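# Place the power unit between blue blocks on carrier

## Task

Put the power unit down onto the carrier so it sits between the blue corner blocks, then open the gripper and move the arm away from it.

## Robot and tools

Robot: two 6-joint arms with parallel grippers, named left_arm and right_arm. The names do not refer to image sides. left_arm's base sits at (-0.042, +0.323, 0) m and right_arm's at (-0.016, -0.345, 0) m, both turned only slightly about z. Scene frame: origin on the table top midway between the arms, +z up, +x out over the table, left_arm on the +y side.

execute_actions takes "actions", a list holding at most one item, plus an optional "pictures" boolean (images from cam_high and cam_low, each 504x504, are included unless you set it false).
- Empty list: no command, only a state report.
- Motion: {"rows": [...], "steps": n}, n from 1 to 15, default 15. Each step lasts 1/30 s. Every row is one list of 14 numbers covering both arms: left_arm waist, shoulder, elbow, wrist pitch, wrist yaw, wrist roll, opening, then the same seven for right_arm. Always send all 14, even for a single arm. Joint values are absolute target angles in radians, in the same form the Joint positions line prints, not offsets. One row is used per step; if there are fewer rows than steps, the final row repeats.
- Wait: {"steps": n} with no rows, n up to 300, counted from the previous result; your reply time is included.
A refused call moves nothing.

Joint ranges (rad), the same on each arm: waist -2.618 to 3.054, shoulder 0.000 to 3.142, elbow 0.000 to 3.142, wrist pitch -1.571 to 1.571, wrist yaw -1.571 to 1.571, wrist roll -2.094 to 2.094. The true stops can differ by up to 0.036 rad. A target beyond a stated end by more than 0.036 rad, and beyond the joint's current angle, gets the call refused. A target past the real stop is clipped there, and "joint sent to its limit" is printed; that note may concern an earlier, still-running action. If the note is absent, that does not prove more travel is available.

Opening: the seventh number of each arm's block, from -1 (closed) to +1 (fully open, 0.094 m between pads). Away from the ends, the fingers go to where grip_measured reads the commanded value. To hold something, command a value below grip_measured: about 0.03 below gives a firm hold, less gives a lighter one. Pad force tops out around 50 to 62 N, lower on some units and for parts under roughly 2 mm thick. Gripper readings can be off by about 1 mm, by a fixed amount per gripper.

Motion limits: each step, a joint's target is held within a fixed lead of its measured angle: waist 0.202, shoulder 0.258, elbow 0.238, wrist pitch 0.573, wrist yaw and wrist roll 0.522 rad. If the targets would put the gripper more than 70 mm from where it is, all joints are scaled back, so large moves take several calls. Between calls the arms keep heading to the last row sent. They stop once everything has nearly stopped moving, or when a step is HELD. After that, only a new action drives them further, though fingers already moving finish their travel.

Result lines: left_arm: … | right_arm: … gives each gripper's end_effector_position (m) and end_effector_quat_wxyz in the scene frame. That point sits between the finger pads, about 1 cm short of the tips. The fingers point along the gripper's +z and close along its y. These positions get less accurate at long reach. Joint positions and Joint velocities list each arm's six joints (rad, rad/s) followed by the pad gap (m, m/s). grip_measured is the opening on the command scale. "joint command not followed" means a clearance check altered or blocked some joint targets, while the rest of the row was still applied. HELD marks steps on which all or part of your row was not sent. Joint torques follow the Joint positions order without the gripper; they are nonzero in free air and carry offsets and noise. MOTOR HOT appears from 75 °C. At 90 °C that arm is halted for 10 s. At 100 °C it goes limp and drops until it cools. Both are reported as OVER-TEMPERATURE FAULT. Holding loads heats motors, so avoid long static holds.

zoom_image: {"camera": "cam_high" or "cam_low", "region": [x0, y0, x1, y1]} in pixels of that camera's most recent image, origin at top left, at most 504x504. It gives a closer view without moving anything. Approximate intrinsics: cam_high fx=fy=605.42, cx=251.588, cy=254.897; cam_low fx=fy=308.505, cx=252.002, cy=254.058, both with radial distortion.

read_manual: optional section "licences"; it returns the URDF licence text only.

finished_scene: {"scene": number of the current scene}. It ends the scene irreversibly and reports whether the goal holds. The unit must stay seated afterward. Replying without any tool call ends the run.

Cautions: keep the arms from colliding or pushing on each other. Do not drop, slam or hard-push objects, and never let anything leave the table. Brief outside tugs on held parts or pushes on loose ones may happen, so check the grip and re-grasp if needed. Reply time keeps the simulation running, so keep messages short and moves smooth. Before finishing, open the gripper and lift or back the arm away from the unit.

Each tool is called after ">>>" in YAML: its name, and indented under it one key for each argument.

## Session

>>> execute_actions:
  actions: []

Scene clock: 0.00 s of 4400.00 s.
left_arm: end_effector_position=(+0.2237, -0.0692, +0.1381) grip_measured=+1.000 end_effector_quat_wxyz=(-0.023, +0.345, +0.910, -0.230) | right_arm: end_effector_position=(+0.3664, -0.2245, +0.2965) grip_measured=+1.000 end_effector_quat_wxyz=(+0.466, -0.283, +0.835, +0.064)
Joint positions: left_arm=[-0.893  2.213  2.118 -1.301  0.435 -0.132  0.094] | right_arm=[ 0.091  1.315  1.322 -0.612 -0.21  -0.333  0.094]
Joint velocities: left_arm=[-0.002  0.002  0.002  0.007 -0.066 -0.022  0.   ] | right_arm=[ 0.002 -0.017 -0.007  0.022 -0.037  0.051  0.   ]
Joint torques (N m, as the arm reports them, + toward a larger angle): no reading
Motor temperatures (°C, as the motors report them): left_arm=[23 43 31 35 25 25] | right_arm=[24 39 34 34 26 25]

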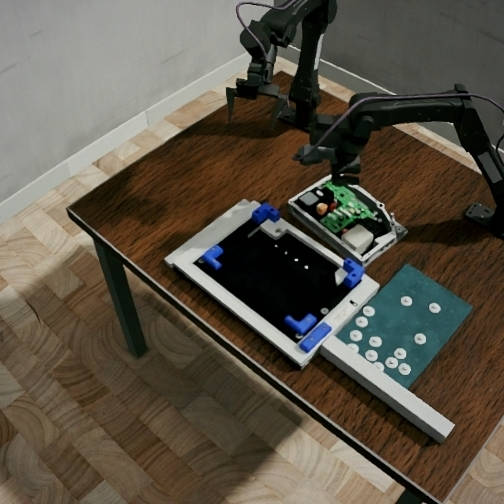

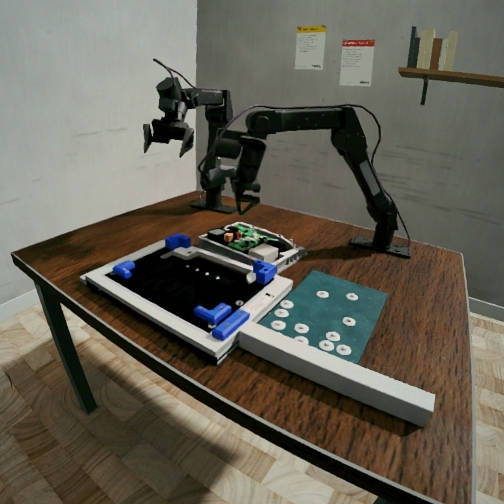

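>>> execute_actions:
  actions:
    - {"rows":[[-0.89,2.15,2.09,-1.25,0.38,-0.17,0.8,0.1,1.32,1.32,-0.61,-0.17,-0.27,0.8],[-0.89,2.09,2.04,-1.19,0.32,-0.2,0.6,0.12,1.33,1.32,-0.61,-0.12,-0.2,0.6],[-0.89,2.03,1.97,-1.13,0.26,-0.24,0.4,0.14,1.34,1.31,-0.61,-0.07,-0.13,0.5],[-0.88,1.97,1.89,-1.07,0.2,-0.27,0.2,0.16,1.35,1.3,-0.61,-0.02,-0.06,0.4],[-0.88,1.91,1.81,-1.01,0.14,-0.31,0,0.19,1.36,1.29,-0.6,0.03,0.01,0.3],[-0.88,1.85,1.73,-0.95,0.08,-0.34,-0.15,0.22,1.37,1.28,-0.6,0.08,0.08,0.2],[-0.88,1.79,1.65,-0.89,0.02,-0.38,-0.15,0.25,1.38,1.27,-0.6,0.13,0.15,0.12],[-0.87,1.74,1.57,-0.83,-0.04,-0.41,-0.15,0.28,1.39,1.26,-0.6,0.18,0.22,0.12],[-0.87,1.69,1.49,-0.77,-0.1,-0.45,-0.15,0.31,1.4,1.25,-0.6,0.23,0.29,0.12],[-0.87,1.65,1.41,-0.71,-0.16,-0.48,-0.15,0.34,1.41,1.24,-0.59,0.28,0.36,0.12],[-0.87,1.62,1.33,-0.65,-0.22,-0.52,-0.15,0.37,1.42,1.23,-0.59,0.33,0.43,0.12],[-0.86,1.59,1.25,-0.6,-0.28,-0.55,-0.15,0.4,1.43,1.22,-0.59,0.38,0.5,0.12],[-0.86,1.57,1.18,-0.55,-0.34,-0.58,-0.15,0.43,1.44,1.21,-0.59,0.42,0.56,0.12],[-0.86,1.56,1.12,-0.5,-0.39,-0.61,-0.15,0.46,1.45,1.2,-0.58,0.46,0.62,0.12],[-0.86,1.55,1.07,-0.47,-0.43,-0.63,-0.15,0.49,1.46,1.19,-0.58,0.49,0.67,0.12]]}
  pictures: false

>>> execute_actions:
  actions:
    - {"rows":[[-0.855,1.55,1.04,-0.45,-0.46,-0.65,-0.15,0.53,1.48,1.18,-0.58,0.52,0.71,0.12],[-0.855,1.55,1.01,-0.43,-0.48,-0.66,-0.15,0.57,1.5,1.17,-0.57,0.54,0.74,0.12],[-0.855,1.55,0.99,-0.43,-0.49,-0.66,-0.15,0.61,1.53,1.16,-0.57,0.545,0.77,0.12],[-0.855,1.55,0.975,-0.43,-0.49,-0.66,-0.15,0.65,1.56,1.155,-0.57,0.545,0.77,0.12],[-0.855,1.55,0.975,-0.43,-0.49,-0.66,-0.15,0.69,1.59,1.155,-0.57,0.545,0.77,0.12],[-0.855,1.55,0.975,-0.43,-0.49,-0.66,-0.15,0.72,1.62,1.155,-0.57,0.545,0.77,0.12],[-0.855,1.55,0.975,-0.43,-0.49,-0.66,-0.15,0.75,1.64,1.155,-0.57,0.545,0.77,0.12],[-0.855,1.55,0.975,-0.43,-0.49,-0.66,-0.15,0.77,1.655,1.155,-0.57,0.545,0.77,0.12],[-0.855,1.55,0.975,-0.43,-0.49,-0.66,-0.15,0.78,1.66,1.155,-0.57,0.545,0.77,0.12]]}
  pictures: false

>>> execute_actions:
  actions:
    - {"steps":12}

>>> zoom_image:
  camera: "cam_high"
  region: [250,120,460,310]

>>> zoom_image:
  camera: "cam_low"
  region: [160,150,370,300]

Scene clock: 50.80 s of 4400.00 s.
left_arm: end_effector_position=(+0.2589, +0.0680, +0.1426) grip_measured=-0.149 end_effector_quat_wxyz=(+0.268, +0.112, +0.953, -0.084) | right_arm: end_effector_position=(+0.3534, -0.1808, +0.2042) grip_measured=+0.123 end_effector_quat_wxyz=(+0.380, -0.011, +0.924, +0.036)
Joint positions: left_arm=[-0.869  1.559  1.201 -0.675 -0.199 -0.505  0.04 ] | right_arm=[ 0.43   1.447  1.215 -0.604  0.307  0.407  0.053]
Joint velocities: left_arm=[ 0.085 -0.315 -1.849  1.355 -1.56  -0.769  0.   ] | right_arm=[ 0.828  0.325 -0.32  -0.007  1.136  1.692 -0.001]
Joint torques (N m, as the arm reports them, + toward a larger angle): left_arm=[ 0.18 -5.22  3.9   1.25 -0.08 -0.06] | right_arm=[ 0.76 -7.24  6.49  1.25  0.23  0.04]
Motor temperatures (°C, as the motors report them): left_arm=[23 52 33 34 26 25] | right_arm=[24 39 36 38 26 25]
Steps of this call (steps 1 to 90: nothing new was sent; then 47.30 s passed at rest; steps 91 to 105: all 15 steps of this action). Readings (joint positions):
91: left_arm=[-0.893 2.211 2.114 -1.296 0.428 -0.138] | right_arm=[0.091 1.315 1.322 -0.612 -0.206 -0.326]
92: left_arm=[-0.893 2.198 2.095 -1.277 0.411 -0.149] | right_arm=[0.093 1.315 1.322 -0.612 -0.191 -0.306]
94: left_arm=[-0.892 2.132 1.997 -1.209 0.351 -0.184] | right_arm=[0.113 1.320 1.322 -0.612 -0.139 -0.237]
98: left_arm=[-0.890 1.890 1.701 -1.043 0.176 -0.288] | right_arm=[0.215 1.354 1.299 -0.605 0.008 -0.031]
105: the state above

Scene clock: 51.30 s of 4400.00 s.
left_arm: end_effector_position=(+0.2724, +0.1201, +0.0917) grip_measured=-0.149 end_effector_quat_wxyz=(+0.327, +0.009, +0.945, +0.004) | right_arm: end_effector_position=(+0.2927, -0.0893, +0.1065) grip_measured=+0.123 end_effector_quat_wxyz=(+0.329, -0.019, +0.944, -0.004)
Joint positions: left_arm=[-0.861  1.565  0.963 -0.464 -0.455 -0.649  0.04 ] | right_arm=[ 0.788  1.683  1.154 -0.583  0.508  0.746  0.053]
Joint velocities: left_arm=[-0.002 -0.012  0.012  0.081 -0.154 -0.081  0.   ] | right_arm=[ 0.007  0.007  0.002  0.051  0.139  0.095 -0.001]
Joint torques (N m, as the arm reports them, + toward a larger angle): left_arm=[ 0.48 -6.55  5.51  1.43 -0.53 -0.1 ] | right_arm=[-0.38 -9.59  6.45  0.68  0.45  0.06]
Motor temperatures (°C, as the motors report them): left_arm=[23 52 33 34 26 25] | right_arm=[24 39 36 38 26 25]
Steps of this call (steps 1 to 15: all 15 steps of this action). Readings (joint positions):
1: left_arm=[-0.866 1.554 1.143 -0.634 -0.248 -0.532] | right_arm=[0.461 1.459 1.205 -0.604 0.346 0.465]
2: left_arm=[-0.865 1.556 1.091 -0.598 -0.290 -0.557] | right_arm=[0.494 1.471 1.195 -0.604 0.383 0.517]
4: left_arm=[-0.861 1.561 1.009 -0.557 -0.353 -0.593] | right_arm=[0.567 1.506 1.182 -0.598 0.440 0.605]
8: left_arm=[-0.861 1.565 0.963 -0.524 -0.418 -0.630] | right_arm=[0.718 1.617 1.175 -0.584 0.491 0.698]
15: the state above

Scene clock: 51.70 s of 4400.00 s.
left_arm: end_effector_position=(+0.2747, +0.1196, +0.0935) grip_measured=-0.149 end_effector_quat_wxyz=(+0.333, +0.004, +0.943, +0.003) | right_arm: end_effector_position=(+0.2944, -0.0910, +0.1078) grip_measured=+0.123 end_effector_quat_wxyz=(+0.334, -0.011, +0.942, -0.006)
Joint positions: left_arm=[-0.861  1.565  0.963 -0.453 -0.463 -0.654  0.04 ] | right_arm=[ 0.788  1.683  1.154 -0.582  0.523  0.759  0.053]
Joint velocities: left_arm=[-0.017  0.002  0.007  0.022 -0.095 -0.037 -0.001] | right_arm=[ 0.032  0.017  0.007 -0.051  0.037  0.022 -0.001]
Joint torques (N m, as the arm reports them, + toward a larger angle): left_arm=[ 0.48 -6.54  5.51  1.44 -0.54 -0.09] | right_arm=[-0.55 -9.69  6.58  0.83  0.48  0.06]
Motor temperatures (°C, as the motors report them): left_arm=[23 52 33 34 26 25] | right_arm=[24 39 36 38 26 25]
Steps of this call (steps 1 to 12: the robot went on to your last target). Readings (joint positions):
1: left_arm=[-0.861 1.565 0.963 -0.461 -0.457 -0.650] | right_arm=[0.788 1.683 1.154 -0.582 0.512 0.749]
2: left_arm=[-0.861 1.565 0.963 -0.459 -0.458 -0.651] | right_arm=[0.788 1.683 1.154 -0.582 0.514 0.751]
4: left_arm=[-0.861 1.565 0.963 -0.456 -0.460 -0.652] | right_arm=[0.788 1.683 1.154 -0.582 0.518 0.754]
8: left_arm=[-0.861 1.565 0.963 -0.453 -0.462 -0.653] | right_arm=[0.788 1.683 1.154 -0.582 0.521 0.758]
12: the state above

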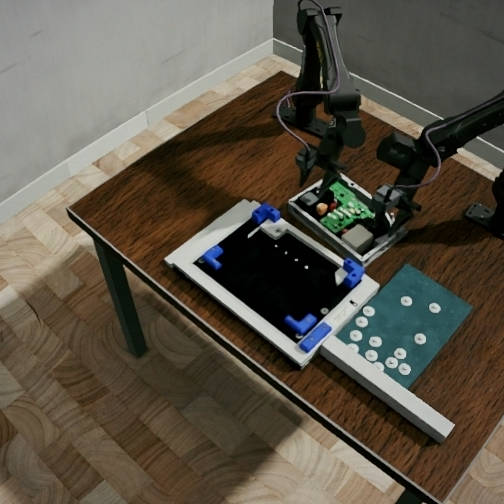

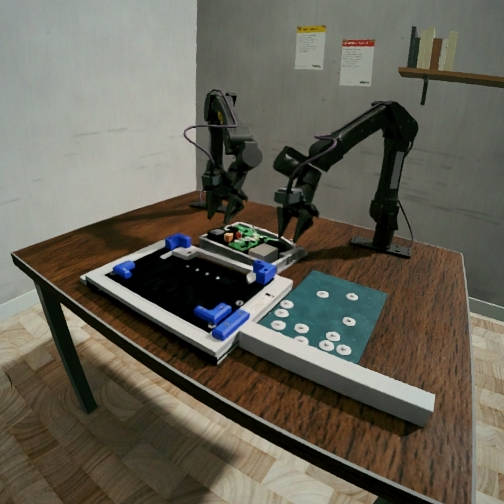

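Region (250, 120, 460, 310) of cam_high's 504x504 image, scaled by 2.400, with more detail than that image has; it fills the top 456 rows of this view, and the rest is white.

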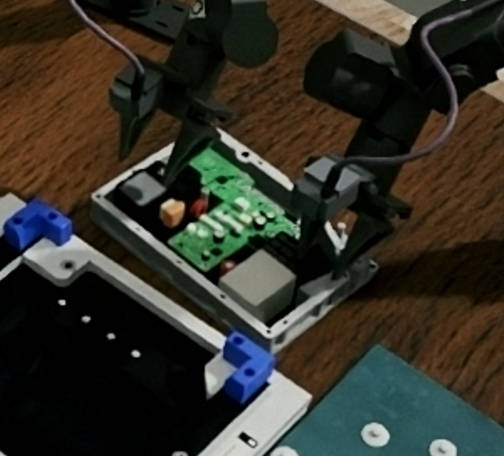

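Region (160, 150, 370, 300) of cam_low's 504x504 image, scaled by 2.400, with more detail than that image has; it fills the top 360 rows of this view, and the rest is white.

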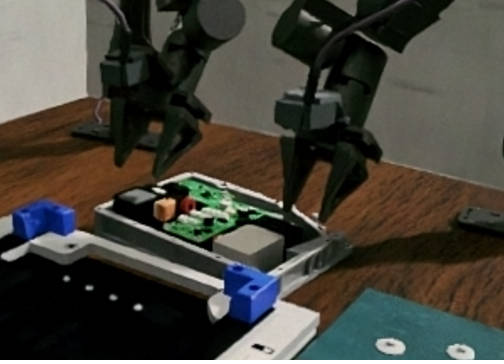

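>>> execute_actions:
  actions:
    - {"rows":[[-0.845,1.555,0.96,-0.39,-0.47,-0.63,-0.15,0.79,1.665,1.14,-0.565,0.56,0.8,0.12],[-0.835,1.56,0.945,-0.35,-0.45,-0.59,-0.15,0.8,1.67,1.13,-0.56,0.575,0.835,0.12],[-0.825,1.565,0.93,-0.31,-0.43,-0.56,-0.15,0.81,1.675,1.115,-0.555,0.59,0.87,0.12],[-0.815,1.57,0.915,-0.28,-0.41,-0.53,-0.15,0.815,1.68,1.1,-0.55,0.6,0.9,0.12],[-0.8,1.575,0.9,-0.25,-0.39,-0.5,-0.15,0.82,1.685,1.09,-0.545,0.61,0.93,0.12],[-0.792,1.58,0.885,-0.233,-0.378,-0.47,-0.15,0.825,1.69,1.077,-0.545,0.62,0.96,0.12]]}
  pictures: false

>>> execute_actions:
  actions:
    - {"steps":10}

>>> zoom_image:
  camera: "cam_high"
  region: [250,120,460,310]

>>> zoom_image:
  camera: "cam_low"
  region: [160,150,370,300]

Scene clock: 79.27 s of 4400.00 s.
left_arm: end_effector_position=(+0.2919, +0.1195, +0.0819) grip_measured=-0.149 end_effector_quat_wxyz=(+0.348, +0.052, +0.936, -0.019) | right_arm: end_effector_position=(+0.2848, -0.1026, +0.0898) grip_measured=+0.123 end_effector_quat_wxyz=(+0.344, +0.059, +0.937, -0.014)
Joint positions: left_arm=[-0.797  1.577  0.892 -0.271 -0.386 -0.488  0.04 ] | right_arm=[ 0.817  1.692  1.086 -0.559  0.591  0.938  0.053]
Joint velocities: left_arm=[-0.007  0.002 -0.012  0.051  0.081  0.125  0.   ] | right_arm=[ 0.002 -0.007 -0.007 -0.066  0.125  0.066 -0.001]
Joint torques (N m, as the arm reports them, + toward a larger angle): left_arm=[ 0.33 -5.45  4.23  1.56 -0.18  0.01] | right_arm=[ 0.67 -7.92  5.58  0.75  0.53  0.06]
Motor temperatures (°C, as the motors report them): left_arm=[23 47 34 35 26 25] | right_arm=[24 41 35 35 26 25]
Steps of this call (steps 1 to 30: the robot went on to your last target; steps 31 to 90: nothing new was sent; then 24.07 s passed at rest; steps 91 to 105: all 15 steps of this action). Readings (joint positions):
91: left_arm=[-0.860 1.565 0.963 -0.448 -0.463 -0.651] | right_arm=[0.788 1.683 1.154 -0.582 0.525 0.765]
92: left_arm=[-0.858 1.565 0.962 -0.437 -0.461 -0.642] | right_arm=[0.788 1.683 1.154 -0.582 0.530 0.775]
94: left_arm=[-0.844 1.565 0.951 -0.392 -0.446 -0.610] | right_arm=[0.792 1.683 1.143 -0.570 0.547 0.809]
98: left_arm=[-0.803 1.566 0.905 -0.310 -0.409 -0.535] | right_arm=[0.812 1.684 1.096 -0.560 0.575 0.889]
105: the state above

Scene clock: 79.60 s of 4400.00 s.
left_arm: end_effector_position=(+0.2933, +0.1171, +0.0834) grip_measured=-0.149 end_effector_quat_wxyz=(+0.352, +0.056, +0.934, -0.022) | right_arm: end_effector_position=(+0.2853, -0.1031, +0.0902) grip_measured=+0.123 end_effector_quat_wxyz=(+0.346, +0.065, +0.936, -0.013)
Joint positions: left_arm=[-0.797  1.577  0.892 -0.258 -0.381 -0.477  0.04 ] | right_arm=[ 0.817  1.692  1.086 -0.559  0.596  0.949  0.053]
Joint velocities: left_arm=[ 0.007 -0.007  0.002 -0.037 -0.022 -0.022  0.   ] | right_arm=[-0.012 -0.012 -0.017  0.051 -0.037 -0.037 -0.001]
Joint torques (N m, as the arm reports them, + toward a larger angle): left_arm=[ 0.36 -5.43  4.26  1.62 -0.13  0.03] | right_arm=[ 0.58 -8.07  5.43  0.78  0.57  0.04]
Motor temperatures (°C, as the motors report them): left_arm=[23 47 34 35 26 25] | right_arm=[24 41 35 35 26 25]
Steps of this call (steps 1 to 10: the robot went on to your last target). Readings (joint positions):
1: left_arm=[-0.797 1.577 0.892 -0.268 -0.384 -0.485] | right_arm=[0.817 1.692 1.086 -0.559 0.592 0.940]
2: left_arm=[-0.797 1.577 0.892 -0.266 -0.383 -0.483] | right_arm=[0.817 1.692 1.086 -0.559 0.593 0.943]
4: left_arm=[-0.797 1.577 0.892 -0.262 -0.382 -0.480] | right_arm=[0.817 1.692 1.086 -0.559 0.594 0.946]
8: left_arm=[-0.797 1.577 0.892 -0.259 -0.381 -0.477] | right_arm=[0.817 1.692 1.086 -0.559 0.596 0.949]
10: the state above

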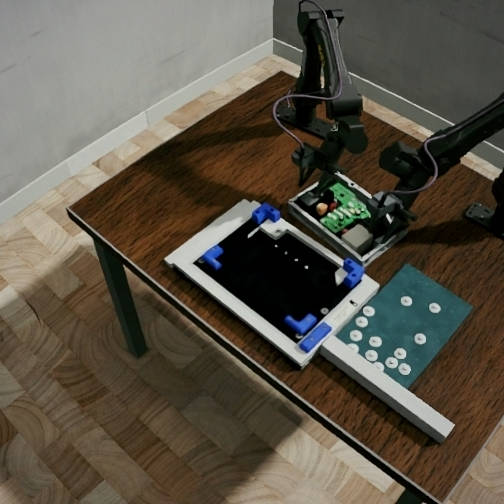

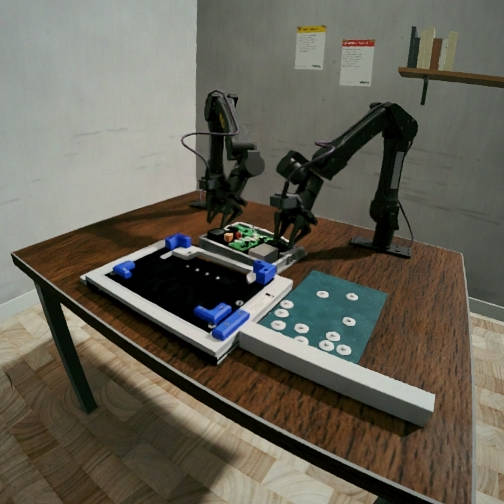

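Region (250, 120, 460, 310) of cam_high's 504x504 image, scaled by 2.400, with more detail than that image has; it fills the top 456 rows of this view, and the rest is white.

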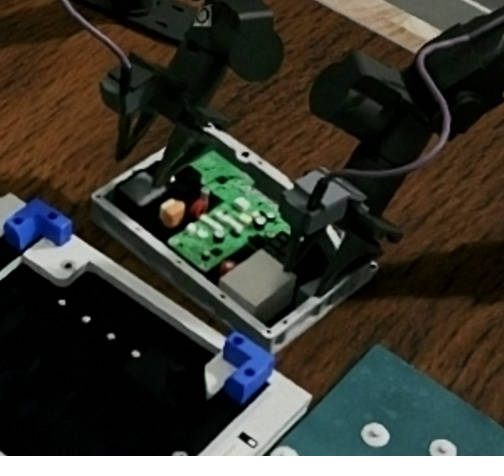

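Region (160, 150, 370, 300) of cam_low's 504x504 image, scaled by 2.400, with more detail than that image has; it fills the top 360 rows of this view, and the rest is white.

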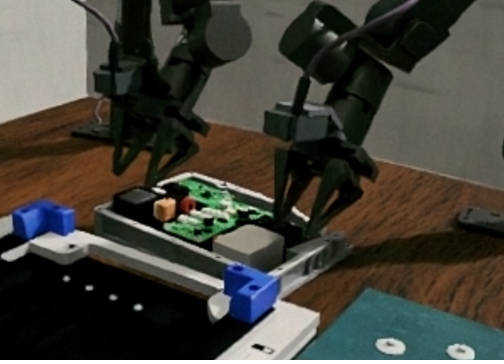

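>>> execute_actions:
  actions:
    - {"rows":[[-0.78,1.57,0.875,-0.21,-0.36,-0.45,-0.35,0.832,1.695,1.075,-0.535,0.625,0.97,0.15],[-0.77,1.57,0.865,-0.2,-0.35,-0.445,-0.35,0.838,1.70,1.072,-0.525,0.625,0.97,0.15],[-0.764,1.57,0.855,-0.19,-0.35,-0.445,-0.35,0.838,1.706,1.069,-0.515,0.625,0.97,0.15],[-0.764,1.575,0.845,-0.17,-0.35,-0.445,-0.35,0.838,1.712,1.066,-0.505,0.625,0.97,0.15],[-0.764,1.582,0.836,-0.15,-0.35,-0.445,-0.35,0.838,1.718,1.063,-0.497,0.625,0.97,0.15],[-0.764,1.589,0.828,-0.135,-0.35,-0.445,-0.35,0.838,1.724,1.06,-0.49,0.625,0.97,0.15],[-0.764,1.596,0.82,-0.12,-0.35,-0.445,-0.35,0.838,1.73,1.057,-0.483,0.625,0.97,0.15],[-0.764,1.603,0.812,-0.105,-0.35,-0.445,-0.35,0.838,1.736,1.054,-0.476,0.625,0.97,0.15],[-0.764,1.61,0.804,-0.09,-0.35,-0.445,-0.35,0.838,1.742,1.051,-0.47,0.625,0.97,0.15],[-0.764,1.617,0.796,-0.075,-0.35,-0.445,-0.35,0.838,1.748,1.048,-0.465,0.625,0.97,0.15],[-0.764,1.624,0.788,-0.065,-0.35,-0.445,-0.35,0.838,1.754,1.045,-0.462,0.625,0.97,0.15],[-0.764,1.631,0.78,-0.065,-0.35,-0.445,-0.35,0.838,1.76,1.042,-0.462,0.625,0.97,0.15],[-0.764,1.64,0.768,-0.065,-0.35,-0.445,-0.35,0.838,1.762,1.04,-0.462,0.625,0.97,0.15]]}
  pictures: false

>>> execute_actions:
  actions:
    - {"steps":12}

>>> zoom_image:
  camera: "cam_high"
  region: [250,120,460,310]

Scene clock: 104.47 s of 4400.00 s.
left_arm: end_effector_position=(+0.2904, +0.1269, +0.0453) grip_measured=-0.349 end_effector_quat_wxyz=(+0.343, +0.061, +0.937, -0.022) | right_arm: end_effector_position=(+0.2842, -0.0991, +0.0622) grip_measured=+0.147 end_effector_quat_wxyz=(+0.341, +0.061, +0.938, -0.023)
Joint positions: left_arm=[-0.771  1.63   0.784 -0.105 -0.355 -0.452  0.031] | right_arm=[ 0.828  1.761  1.053 -0.487  0.602  0.96   0.054]
Joint velocities: left_arm=[ 0.022  0.095 -0.178  0.491 -0.11   0.007  0.001] | right_arm=[-0.002  0.105 -0.066 -0.051  0.022  0.051 -0.   ]
Joint torques (N m, as the arm reports them, + toward a larger angle): left_arm=[ 0.62 -5.49  4.11  0.95  0.18  0.03] | right_arm=[ 0.8  -8.54  5.11  0.76  0.51  0.1 ]
Motor temperatures (°C, as the motors report them): left_arm=[23 45 33 35 25 25] | right_arm=[24 40 35 34 26 25]
Steps of this call (steps 1 to 30: the robot went on to your last target; steps 31 to 90: nothing new was sent; then 21.37 s passed at rest; steps 91 to 105: all 15 steps of this action). Readings (joint positions):
91: left_arm=[-0.795 1.577 0.892 -0.255 -0.377 -0.472] | right_arm=[0.817 1.692 1.086 -0.558 0.597 0.952]
92: left_arm=[-0.793 1.577 0.890 -0.248 -0.372 -0.468] | right_arm=[0.818 1.692 1.086 -0.556 0.598 0.954]
94: left_arm=[-0.782 1.577 0.878 -0.227 -0.364 -0.461] | right_arm=[0.822 1.695 1.086 -0.546 0.601 0.956]
98: left_arm=[-0.771 1.580 0.838 -0.181 -0.359 -0.455] | right_arm=[0.828 1.717 1.084 -0.516 0.602 0.959]
105: the state above

Scene clock: 104.87 s of 4400.00 s.
left_arm: end_effector_position=(+0.2921, +0.1251, +0.0462) grip_measured=-0.349 end_effector_quat_wxyz=(+0.347, +0.061, +0.935, -0.026) | right_arm: end_effector_position=(+0.2853, -0.0982, +0.0623) grip_measured=+0.147 end_effector_quat_wxyz=(+0.344, +0.063, +0.937, -0.021)
Joint positions: left_arm=[-0.771  1.632  0.783 -0.09  -0.352 -0.45   0.031] | right_arm=[ 0.828  1.763  1.052 -0.478  0.605  0.961  0.054]
Joint velocities: left_arm=[-0.022 -0.012 -0.002  0.051  0.007  0.007  0.001] | right_arm=[ 0.002  0.007 -0.007  0.007  0.022  0.007  0.   ]
Joint torques (N m, as the arm reports them, + toward a larger angle): left_arm=[ 0.5  -5.24  3.32  1.64 -0.14  0.01] | right_arm=[ 0.97 -8.14  5.    0.75  0.56  0.1 ]
Motor temperatures (°C, as the motors report them): left_arm=[23 45 33 35 25 25] | right_arm=[24 40 35 34 26 25]
Steps of this call (steps 1 to 12: the robot went on to your last target). Readings (joint positions):
1: left_arm=[-0.771 1.631 0.783 -0.099 -0.355 -0.452] | right_arm=[0.828 1.763 1.052 -0.484 0.605 0.961]
2: left_arm=[-0.771 1.632 0.783 -0.097 -0.354 -0.452] | right_arm=[0.828 1.763 1.052 -0.483 0.605 0.961]
4: left_arm=[-0.771 1.632 0.783 -0.094 -0.354 -0.451] | right_arm=[0.828 1.763 1.052 -0.480 0.605 0.961]
8: left_arm=[-0.771 1.632 0.783 -0.091 -0.353 -0.451] | right_arm=[0.828 1.763 1.052 -0.478 0.605 0.961]
12: the state above

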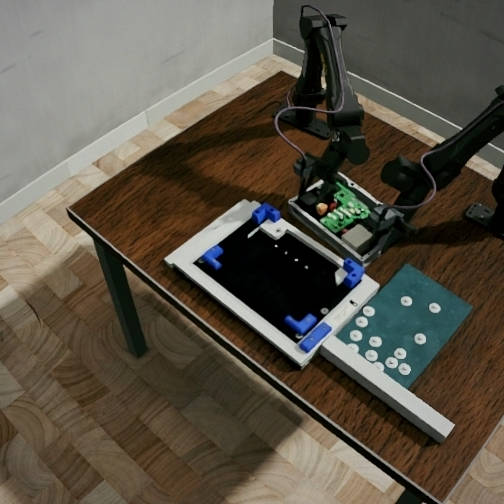

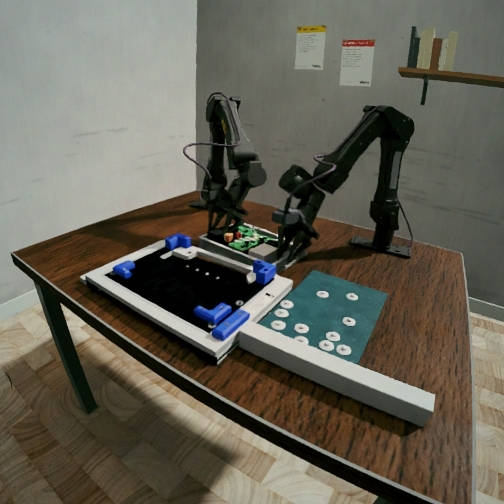

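Region (250, 120, 460, 310) of cam_high's 504x504 image, scaled by 2.400, with more detail than that image has; it fills the top 456 rows of this view, and the rest is white.

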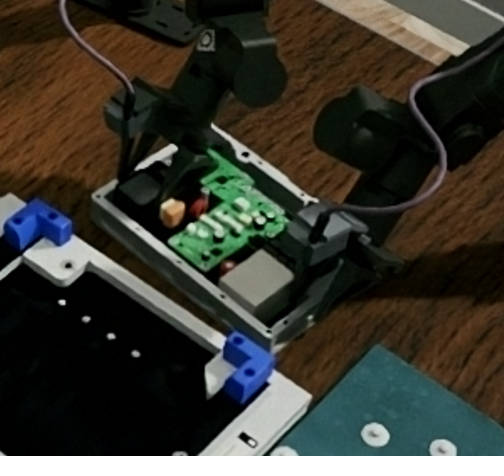

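>>> execute_actions:
  actions:
    - {"rows":[[-0.764,1.65,0.762,-0.065,-0.35,-0.445,-0.5,0.832,1.77,1.04,-0.462,0.625,0.97,0.15],[-0.764,1.66,0.758,-0.065,-0.35,-0.445,-0.55,0.832,1.78,1.04,-0.462,0.625,0.97,0.15],[-0.764,1.67,0.755,-0.065,-0.35,-0.445,-0.6,0.832,1.785,1.04,-0.462,0.625,0.97,0.15],[-0.764,1.67,0.755,-0.065,-0.35,-0.445,-0.6,0.832,1.785,1.04,-0.462,0.625,0.97,0.15],[-0.764,1.67,0.755,-0.065,-0.35,-0.445,-0.6,0.832,1.785,1.04,-0.462,0.625,0.97,0.15],[-0.764,1.67,0.755,-0.065,-0.35,-0.445,-0.6,0.832,1.785,1.04,-0.462,0.625,0.97,0.15],[-0.764,1.67,0.755,-0.065,-0.35,-0.445,-0.65,0.832,1.785,1.04,-0.462,0.625,0.97,0.1],[-0.764,1.67,0.755,-0.065,-0.35,-0.445,-0.7,0.832,1.785,1.04,-0.462,0.625,0.97,0.05],[-0.764,1.67,0.755,-0.065,-0.35,-0.445,-0.76,0.832,1.785,1.04,-0.462,0.625,0.97,0.0],[-0.764,1.67,0.755,-0.065,-0.35,-0.445,-0.82,0.832,1.785,1.04,-0.462,0.625,0.97,-0.05],[-0.764,1.67,0.755,-0.065,-0.35,-0.445,-0.9,0.832,1.785,1.04,-0.462,0.625,0.97,-0.15]]}

>>> zoom_image:
  camera: "cam_low"
  region: [180,190,330,290]

Scene clock: 124.90 s of 4400.00 s.
left_arm: end_effector_position=(+0.2945, +0.1223, +0.0427) grip_measured=-0.818 end_effector_quat_wxyz=(+0.349, +0.057, +0.935, -0.031) | right_arm: end_effector_position=(+0.2875, -0.0969, +0.0598) grip_measured=-0.033 end_effector_quat_wxyz=(+0.347, +0.066, +0.935, -0.021)
Joint positions: left_arm=[-0.771  1.651  0.783 -0.064 -0.348 -0.459  0.009] | right_arm=[ 0.828  1.775  1.052 -0.461  0.612  0.965  0.045]
Joint velocities: left_arm=[-0.017 -0.002 -0.007  0.022  0.037 -0.037  0.001] | right_arm=[-0.022 -0.002 -0.002  0.007 -0.051 -0.051 -0.   ]
Joint torques (N m, as the arm reports them, + toward a larger angle): left_arm=[ 0.52 -4.62  2.48  1.42 -0.19  0.07] | right_arm=[ 0.51 -7.54  4.83  0.64  0.48  0.07]
Motor temperatures (°C, as the motors report them): left_arm=[23 44 32 36 25 25] | right_arm=[24 40 35 34 26 25]
Steps of this call (steps 1 to 30: the robot went on to your last target; steps 31 to 90: nothing new was sent; then 16.53 s passed at rest; steps 91 to 105: all 15 steps of this action). Readings (joint positions):
91: left_arm=[-0.771 1.632 0.783 -0.090 -0.352 -0.450] | right_arm=[0.828 1.763 1.052 -0.477 0.605 0.961]
92: left_arm=[-0.771 1.634 0.783 -0.089 -0.352 -0.450] | right_arm=[0.828 1.764 1.052 -0.477 0.605 0.961]
94: left_arm=[-0.771 1.645 0.783 -0.079 -0.353 -0.450] | right_arm=[0.828 1.770 1.052 -0.473 0.608 0.962]
98: left_arm=[-0.771 1.649 0.783 -0.067 -0.352 -0.450] | right_arm=[0.828 1.774 1.052 -0.465 0.613 0.964]
105: the state above

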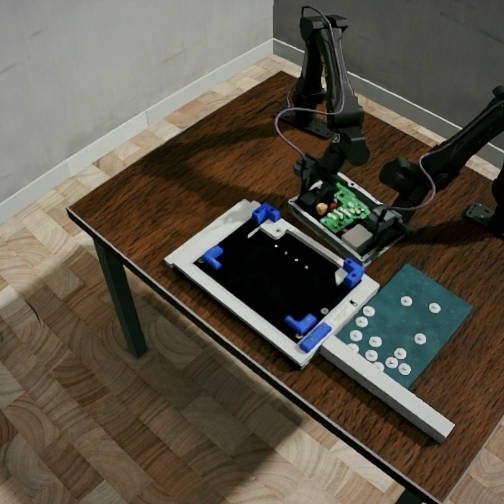

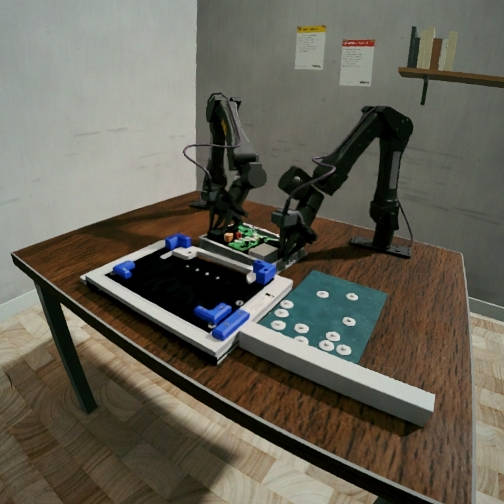

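Region (180, 190, 330, 290) of cam_low's 504x504 image, scaled by 3.360, with more detail than that image has.

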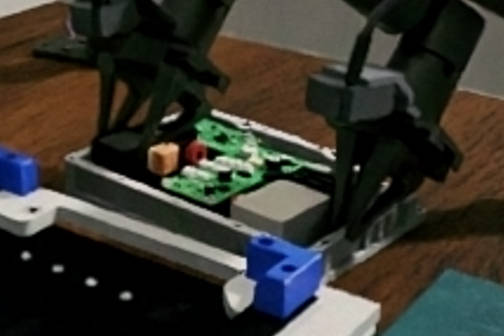

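>>> execute_actions:
  actions:
    - {"rows":[[-0.77,1.63,0.81,-0.05,-0.36,-0.459,-0.9,0.828,1.755,1.08,-0.45,0.64,0.965,-0.15],[-0.77,1.61,0.84,-0.04,-0.37,-0.459,-0.9,0.828,1.735,1.11,-0.44,0.66,0.965,-0.15],[-0.77,1.59,0.87,-0.05,-0.38,-0.459,-0.9,0.828,1.715,1.14,-0.45,0.68,0.965,-0.15],[-0.77,1.577,0.894,-0.085,-0.38,-0.459,-0.9,0.828,1.706,1.164,-0.48,0.68,0.965,-0.15],[-0.77,1.565,0.918,-0.12,-0.38,-0.459,-0.9,0.828,1.697,1.188,-0.51,0.68,0.965,-0.15],[-0.77,1.552,0.942,-0.155,-0.38,-0.459,-0.9,0.828,1.688,1.212,-0.54,0.68,0.965,-0.15],[-0.77,1.54,0.966,-0.19,-0.38,-0.459,-0.9,0.828,1.679,1.236,-0.57,0.68,0.965,-0.15],[-0.77,1.527,0.99,-0.225,-0.38,-0.459,-0.9,0.828,1.67,1.26,-0.6,0.68,0.965,-0.15],[-0.77,1.515,1.014,-0.26,-0.38,-0.459,-0.9,0.828,1.661,1.284,-0.63,0.68,0.965,-0.15],[-0.77,1.502,1.038,-0.295,-0.38,-0.459,-0.9,0.828,1.652,1.308,-0.66,0.68,0.965,-0.15],[-0.77,1.49,1.062,-0.33,-0.38,-0.459,-0.9,0.828,1.643,1.332,-0.69,0.68,0.965,-0.15],[-0.77,1.477,1.086,-0.365,-0.38,-0.459,-0.9,0.828,1.634,1.356,-0.72,0.68,0.965,-0.15],[-0.77,1.465,1.11,-0.4,-0.38,-0.459,-0.9,0.828,1.625,1.38,-0.75,0.68,0.965,-0.15],[-0.77,1.452,1.135,-0.43,-0.38,-0.459,-0.9,0.828,1.617,1.405,-0.78,0.68,0.965,-0.15],[-0.77,1.44,1.16,-0.44,-0.38,-0.459,-0.9,0.828,1.61,1.43,-0.8,0.68,0.965,-0.15]]}
  pictures: false

>>> execute_actions:
  actions:
    - {"steps":12}

Scene clock: 166.57 s of 4400.00 s.
left_arm: end_effector_position=(+0.2973, +0.1274, +0.0907) grip_measured=-0.818 end_effector_quat_wxyz=(+0.326, +0.053, +0.944, -0.004) | right_arm: end_effector_position=(+0.2874, -0.0907, +0.1112) grip_measured=-0.033 end_effector_quat_wxyz=(+0.329, +0.065, +0.942, -0.026)
Joint positions: left_arm=[-0.764  1.588  0.973 -0.389 -0.367 -0.469  0.009] | right_arm=[ 0.828  1.74   1.251 -0.733  0.588  0.98   0.045]
Joint velocities: left_arm=[ 0.002 -0.242  0.491 -0.916 -0.051  0.051  0.   ] | right_arm=[ 0.007 -0.154  0.535 -0.769 -0.066  0.066 -0.   ]
Joint torques (N m, as the arm reports them, + toward a larger angle): left_arm=[ -0.29 -10.56   9.9    2.21  -0.25  -0.01] | right_arm=[  0.17 -14.16  12.36   1.25   1.02  -0.21]
Motor temperatures (°C, as the motors report them): left_arm=[23 43 32 35 25 25] | right_arm=[24 39 34 32 26 25]
Steps of this call (steps 1 to 15: the robot went on to your last target; steps 16 to 90: nothing new was sent; then 38.17 s passed at rest; steps 91 to 105: all 15 steps of this action). Readings (joint positions):
91: left_arm=[-0.771 1.651 0.783 -0.063 -0.349 -0.462] | right_arm=[0.828 1.775 1.052 -0.461 0.613 0.965]
92: left_arm=[-0.771 1.650 0.785 -0.065 -0.349 -0.464] | right_arm=[0.828 1.775 1.054 -0.461 0.614 0.965]
94: left_arm=[-0.771 1.650 0.800 -0.089 -0.349 -0.466] | right_arm=[0.828 1.775 1.066 -0.478 0.609 0.968]
98: left_arm=[-0.769 1.639 0.857 -0.195 -0.358 -0.468] | right_arm=[0.828 1.771 1.127 -0.564 0.596 0.974]
105: the state above

Scene clock: 166.97 s of 4400.00 s.
left_arm: end_effector_position=(+0.3009, +0.1258, +0.1462) grip_measured=-0.819 end_effector_quat_wxyz=(+0.352, +0.049, +0.935, -0.018) | right_arm: end_effector_position=(+0.2885, -0.0955, +0.1618) grip_measured=-0.033 end_effector_quat_wxyz=(+0.348, +0.074, +0.934, -0.017)
Joint positions: left_arm=[-0.764  1.504  1.084 -0.519 -0.373 -0.461  0.008] | right_arm=[ 0.828  1.672  1.355 -0.864  0.612  0.981  0.045]
Joint velocities: left_arm=[ 0.007 -0.046  0.032 -0.051 -0.051  0.081  0.   ] | right_arm=[ 0.002 -0.027  0.042 -0.066 -0.007  0.007 -0.001]
Joint torques (N m, as the arm reports them, + toward a larger angle): left_arm=[-0.55 -9.24  9.91  2.17 -0.24 -0.05] | right_arm=[ -0.04 -12.6   12.67   1.17   0.97  -0.22]
Motor temperatures (°C, as the motors report them): left_arm=[23 43 32 35 25 25] | right_arm=[24 39 35 32 26 25]
Steps of this call (steps 1 to 12: the robot went on to your last target). Readings (joint positions):
1: left_arm=[-0.764 1.579 0.989 -0.414 -0.367 -0.469] | right_arm=[0.828 1.734 1.268 -0.757 0.587 0.981]
2: left_arm=[-0.764 1.571 1.003 -0.435 -0.367 -0.469] | right_arm=[0.828 1.728 1.284 -0.778 0.587 0.981]
4: left_arm=[-0.764 1.553 1.028 -0.468 -0.368 -0.469] | right_arm=[0.828 1.714 1.309 -0.811 0.590 0.981]
8: left_arm=[-0.764 1.521 1.066 -0.507 -0.368 -0.467] | right_arm=[0.828 1.688 1.343 -0.852 0.602 0.981]
12: the state above

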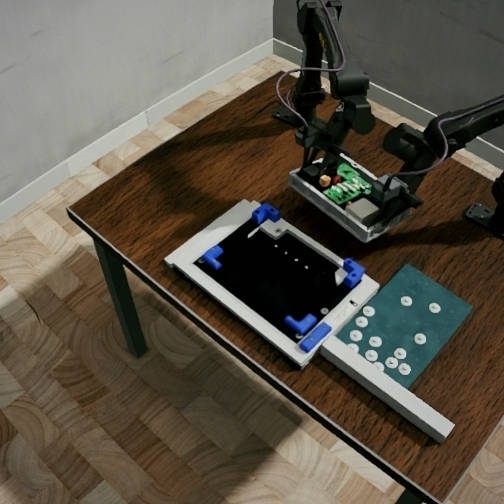

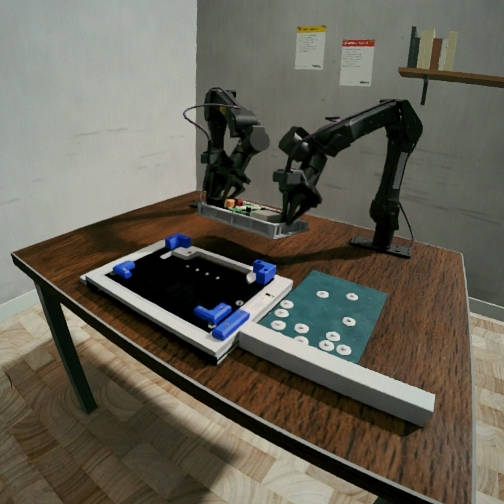

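>>> execute_actions:
  actions:
    - {"rows":[[-0.752,1.465,1.189,-0.442,-0.374,-0.45,-0.9,0.803,1.629,1.455,-0.79,0.665,0.93,-0.15],[-0.735,1.49,1.219,-0.444,-0.368,-0.44,-0.9,0.78,1.649,1.479,-0.78,0.65,0.9,-0.15],[-0.719,1.516,1.248,-0.446,-0.36,-0.43,-0.9,0.757,1.668,1.504,-0.77,0.635,0.87,-0.15],[-0.703,1.541,1.277,-0.448,-0.352,-0.42,-0.9,0.735,1.687,1.529,-0.76,0.62,0.84,-0.15],[-0.688,1.567,1.307,-0.45,-0.344,-0.41,-0.9,0.714,1.707,1.553,-0.75,0.608,0.81,-0.15],[-0.674,1.592,1.336,-0.452,-0.336,-0.4,-0.9,0.694,1.726,1.578,-0.74,0.596,0.78,-0.15],[-0.66,1.617,1.365,-0.454,-0.33,-0.39,-0.9,0.674,1.745,1.603,-0.73,0.584,0.755,-0.15],[-0.647,1.643,1.395,-0.456,-0.324,-0.38,-0.9,0.655,1.765,1.627,-0.72,0.572,0.73,-0.15],[-0.634,1.668,1.424,-0.458,-0.318,-0.37,-0.9,0.637,1.784,1.652,-0.71,0.56,0.705,-0.15],[-0.622,1.693,1.453,-0.46,-0.312,-0.36,-0.9,0.619,1.803,1.677,-0.70,0.55,0.68,-0.15],[-0.61,1.719,1.483,-0.462,-0.306,-0.35,-0.9,0.602,1.823,1.701,-0.695,0.54,0.66,-0.15],[-0.6,1.744,1.512,-0.464,-0.3,-0.34,-0.9,0.586,1.842,1.726,-0.69,0.53,0.64,-0.15],[-0.59,1.769,1.541,-0.466,-0.295,-0.335,-0.9,0.57,1.861,1.751,-0.685,0.52,0.62,-0.15],[-0.58,1.795,1.571,-0.468,-0.29,-0.33,-0.9,0.555,1.881,1.775,-0.68,0.515,0.61,-0.15],[-0.57,1.82,1.6,-0.47,-0.29,-0.325,-0.9,0.54,1.9,1.8,-0.68,0.51,0.6,-0.15]]}
  pictures: false

>>> execute_actions:
  actions:
    - {"steps":12}

Scene clock: 192.00 s of 4400.00 s.
left_arm: end_effector_position=(+0.4066, +0.1312, +0.1593) grip_measured=-0.820 end_effector_quat_wxyz=(+0.354, +0.028, +0.935, -0.005) | right_arm: end_effector_position=(+0.4045, -0.0980, +0.1736) grip_measured=-0.033 end_effector_quat_wxyz=(+0.345, +0.057, +0.937, -0.005)
Joint positions: left_arm=[-0.59   1.821  1.477 -0.559 -0.305 -0.348  0.008] | right_arm=[ 0.575  1.915  1.684 -0.791  0.467  0.683  0.045]
Joint velocities: left_arm=[ 0.256  0.764  0.847 -0.066  0.139  0.286  0.001] | right_arm=[-0.437  0.603  0.72   0.139 -0.33  -0.549  0.001]
Joint torques (N m, as the arm reports them, + toward a larger angle): left_arm=[  0.42 -11.17   9.89   2.26  -0.19  -0.08] | right_arm=[ -0.41 -14.57  12.68   1.53   1.11  -0.11]
Motor temperatures (°C, as the motors report them): left_arm=[23 46 37 38 25 25] | right_arm=[24 43 39 34 27 25]
Steps of this call (steps 1 to 30: the robot went on to your last target; steps 31 to 90: nothing new was sent; then 21.53 s passed at rest; steps 91 to 105: all 15 steps of this action). Readings (joint positions):
91: left_arm=[-0.763 1.503 1.088 -0.528 -0.372 -0.459] | right_arm=[0.826 1.672 1.358 -0.866 0.605 0.978]
92: left_arm=[-0.760 1.507 1.097 -0.538 -0.367 -0.457] | right_arm=[0.820 1.675 1.366 -0.870 0.596 0.970]
94: left_arm=[-0.741 1.531 1.138 -0.562 -0.356 -0.448] | right_arm=[0.792 1.694 1.403 -0.878 0.570 0.940]
98: left_arm=[-0.680 1.627 1.258 -0.568 -0.338 -0.413] | right_arm=[0.708 1.764 1.504 -0.855 0.530 0.846]
105: the state above

Scene clock: 192.40 s of 4400.00 s.
left_arm: end_effector_position=(+0.4227, +0.1300, +0.1516) grip_measured=-0.820 end_effector_quat_wxyz=(+0.352, +0.030, +0.936, -0.007) | right_arm: end_effector_position=(+0.4235, -0.0998, +0.1673) grip_measured=-0.033 end_effector_quat_wxyz=(+0.345, +0.048, +0.937, -0.003)
Joint positions: left_arm=[-0.57   1.881  1.525 -0.546 -0.287 -0.332  0.008] | right_arm=[ 0.54   1.962  1.721 -0.762  0.441  0.631  0.045]
Joint velocities: left_arm=[-0.002 -0.002 -0.012  0.007 -0.051 -0.066 -0.   ] | right_arm=[ 0.002 -0.022  0.002 -0.007  0.007  0.037  0.001]
Joint torques (N m, as the arm reports them, + toward a larger angle): left_arm=[ -0.02 -12.29  10.07   2.17  -0.17   0.04] | right_arm=[ -0.06 -15.82  13.03   1.57   1.01  -0.31]
Motor temperatures (°C, as the motors report them): left_arm=[23 46 37 38 25 25] | right_arm=[24 43 39 34 27 25]
Steps of this call (steps 1 to 12: the robot went on to your last target). Readings (joint positions):
1: left_arm=[-0.582 1.844 1.500 -0.554 -0.301 -0.342] | right_arm=[0.562 1.934 1.704 -0.782 0.461 0.667]
2: left_arm=[-0.576 1.861 1.515 -0.545 -0.298 -0.338] | right_arm=[0.551 1.947 1.715 -0.770 0.456 0.653]
4: left_arm=[-0.570 1.878 1.525 -0.532 -0.294 -0.333] | right_arm=[0.540 1.960 1.721 -0.754 0.449 0.636]
8: left_arm=[-0.570 1.881 1.525 -0.544 -0.289 -0.332] | right_arm=[0.540 1.962 1.721 -0.760 0.442 0.631]
12: the state above

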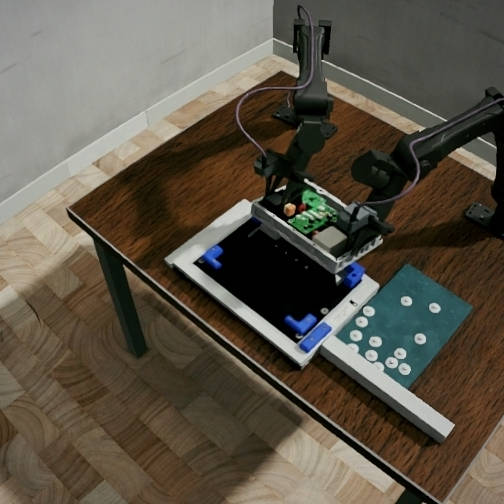

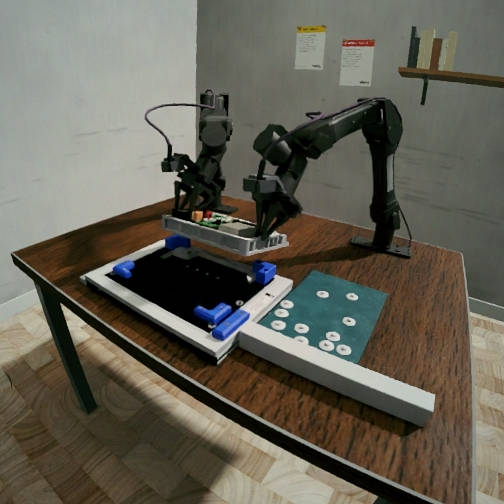

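>>> execute_actions:
  actions:
    - {"rows":[[-0.558,1.851,1.644,-0.48,-0.286,-0.32,-0.9,0.521,1.931,1.845,-0.688,0.497,0.575,-0.15],[-0.547,1.883,1.688,-0.49,-0.282,-0.315,-0.9,0.503,1.961,1.891,-0.696,0.485,0.552,-0.15],[-0.537,1.914,1.732,-0.5,-0.278,-0.31,-0.9,0.487,1.992,1.936,-0.704,0.474,0.531,-0.15],[-0.527,1.945,1.776,-0.51,-0.274,-0.305,-0.9,0.472,2.023,1.981,-0.712,0.464,0.512,-0.15],[-0.518,1.977,1.82,-0.52,-0.27,-0.3,-0.9,0.458,2.053,2.027,-0.72,0.455,0.495,-0.15],[-0.51,2.008,1.864,-0.53,-0.266,-0.295,-0.9,0.445,2.084,2.072,-0.728,0.447,0.48,-0.15],[-0.502,2.039,1.908,-0.54,-0.262,-0.29,-0.9,0.433,2.115,2.117,-0.736,0.44,0.466,-0.15],[-0.495,2.071,1.952,-0.55,-0.258,-0.286,-0.9,0.422,2.145,2.163,-0.744,0.433,0.454,-0.15],[-0.488,2.102,1.996,-0.56,-0.254,-0.282,-0.9,0.412,2.176,2.208,-0.752,0.427,0.443,-0.15],[-0.482,2.133,2.04,-0.57,-0.25,-0.279,-0.9,0.403,2.207,2.253,-0.76,0.421,0.433,-0.15],[-0.477,2.165,2.084,-0.58,-0.247,-0.276,-0.9,0.395,2.237,2.299,-0.768,0.415,0.424,-0.15],[-0.472,2.196,2.128,-0.59,-0.245,-0.274,-0.9,0.388,2.268,2.344,-0.776,0.41,0.416,-0.15],[-0.468,2.227,2.172,-0.6,-0.243,-0.272,-0.9,0.381,2.299,2.389,-0.784,0.406,0.41,-0.15],[-0.464,2.259,2.216,-0.61,-0.241,-0.27,-0.9,0.375,2.329,2.435,-0.792,0.403,0.404,-0.15],[-0.46,2.29,2.26,-0.62,-0.24,-0.27,-0.9,0.37,2.36,2.48,-0.8,0.4,0.4,-0.15]]}
  pictures: false

>>> execute_actions:
  actions:
    - {"steps":15}

>>> zoom_image:
  camera: "cam_high"
  region: [180,170,390,360]

>>> zoom_image:
  camera: "cam_low"
  region: [95,200,305,350]

Scene clock: 215.10 s of 4400.00 s.
left_arm: end_effector_position=(+0.5349, +0.1288, +0.1415) grip_measured=-0.820 end_effector_quat_wxyz=(+0.364, +0.013, +0.931, -0.005) | right_arm: end_effector_position=(+0.5398, -0.1065, +0.1582) grip_measured=-0.033 end_effector_quat_wxyz=(+0.357, +0.039, +0.933, -0.002)
Joint positions: left_arm=[-0.473  2.303  2.106 -0.663 -0.248 -0.278  0.008] | right_arm=[ 0.388  2.372  2.311 -0.859  0.358  0.47   0.045]
Joint velocities: left_arm=[ 0.125  0.906  1.292 -0.315  0.022  0.007  0.001] | right_arm=[-0.217  0.886  1.321 -0.3   -0.125 -0.227 -0.001]
Joint torques (N m, as the arm reports them, + toward a larger angle): left_arm=[  0.28 -15.82   9.82   2.33  -0.1   -0.08] | right_arm=[ -0.36 -19.37  12.49   1.78   0.71  -0.35]
Motor temperatures (°C, as the motors report them): left_arm=[23 51 39 39 25 25] | right_arm=[24 48 40 36 27 26]
Steps of this call (steps 1 to 30: the robot went on to your last target; steps 31 to 90: nothing new was sent; then 19.20 s passed at rest; steps 91 to 105: all 15 steps of this action). Readings (joint positions):
91: left_arm=[-0.570 1.884 1.531 -0.553 -0.286 -0.332] | right_arm=[0.539 1.966 1.729 -0.769 0.439 0.629]
92: left_arm=[-0.568 1.894 1.550 -0.570 -0.286 -0.332] | right_arm=[0.535 1.977 1.750 -0.784 0.435 0.625]
94: left_arm=[-0.557 1.934 1.612 -0.603 -0.283 -0.329] | right_arm=[0.520 2.016 1.815 -0.815 0.422 0.611]
98: left_arm=[-0.521 2.059 1.782 -0.626 -0.272 -0.311] | right_arm=[0.466 2.136 1.984 -0.831 0.392 0.560]
105: the state above

Scene clock: 215.60 s of 4400.00 s.
left_arm: end_effector_position=(+0.5487, +0.1271, +0.1300) grip_measured=-0.820 end_effector_quat_wxyz=(+0.365, +0.014, +0.931, -0.006) | right_arm: end_effector_position=(+0.5547, -0.1092, +0.1456) grip_measured=-0.033 end_effector_quat_wxyz=(+0.353, +0.036, +0.935, +0.002)
Joint positions: left_arm=[-0.464  2.371  2.176 -0.661 -0.24  -0.27   0.008] | right_arm=[ 0.366  2.441  2.386 -0.864  0.333  0.448  0.045]
Joint velocities: left_arm=[-0.002  0.007  0.007  0.037 -0.007  0.051  0.   ] | right_arm=[ 0.007  0.007 -0.022 -0.022 -0.037 -0.051  0.   ]
Joint torques (N m, as the arm reports them, + toward a larger angle): left_arm=[  0.3  -16.36  10.03   1.84  -0.12  -0.02] | right_arm=[  0.53 -19.75  13.1    1.44   0.71  -0.32]
Motor temperatures (°C, as the motors report them): left_arm=[23 51 39 39 25 25] | right_arm=[24 48 40 36 27 26]
Steps of this call (steps 1 to 15: the robot went on to your last target). Readings (joint positions):
1: left_arm=[-0.469 2.330 2.140 -0.665 -0.248 -0.276] | right_arm=[0.381 2.399 2.347 -0.861 0.356 0.461]
2: left_arm=[-0.466 2.348 2.162 -0.663 -0.246 -0.274] | right_arm=[0.375 2.418 2.369 -0.858 0.350 0.454]
4: left_arm=[-0.464 2.362 2.176 -0.662 -0.243 -0.271] | right_arm=[0.366 2.436 2.384 -0.859 0.333 0.452]
8: left_arm=[-0.464 2.371 2.176 -0.661 -0.240 -0.270] | right_arm=[0.366 2.441 2.386 -0.864 0.333 0.448]
15: the state above

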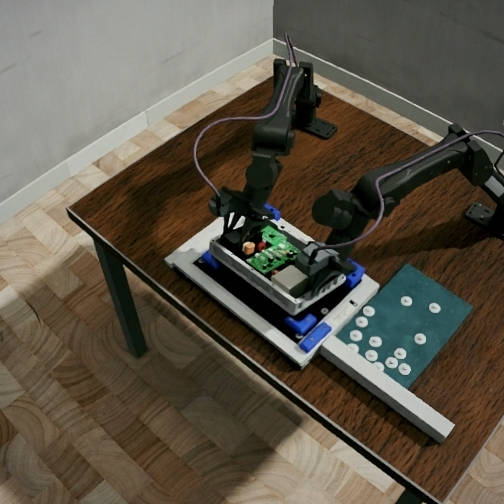

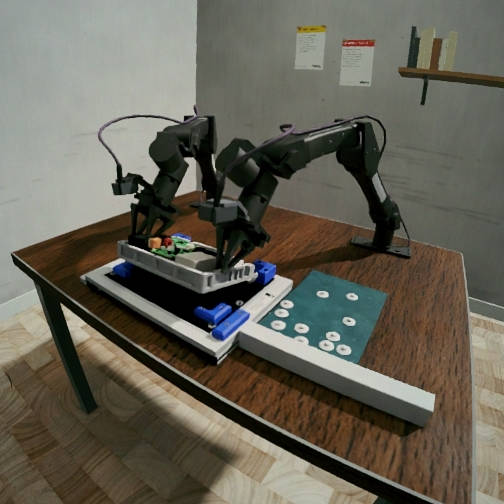

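Region (180, 170, 390, 360) of cam_high's 504x504 image, scaled by 2.400, with more detail than that image has; it fills the top 456 rows of this view, and the rest is white.

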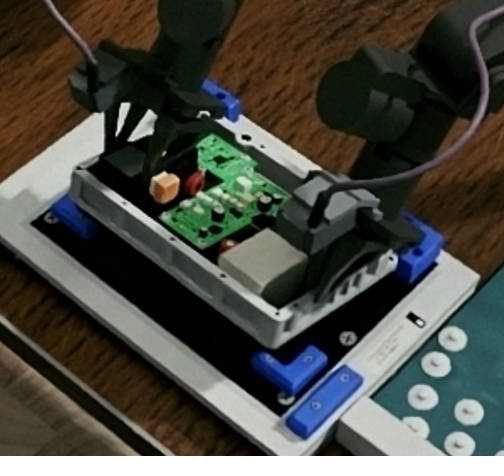

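Region (95, 200, 305, 350) of cam_low's 504x504 image, scaled by 2.400, with more detail than that image has; it fills the top 360 rows of this view, and the rest is white.

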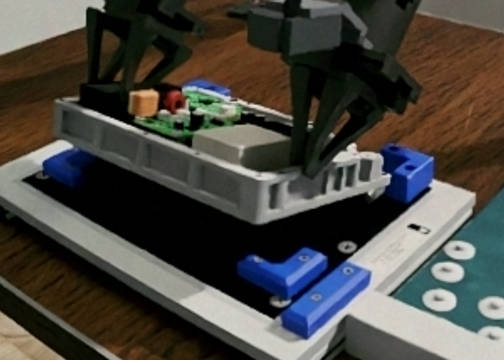

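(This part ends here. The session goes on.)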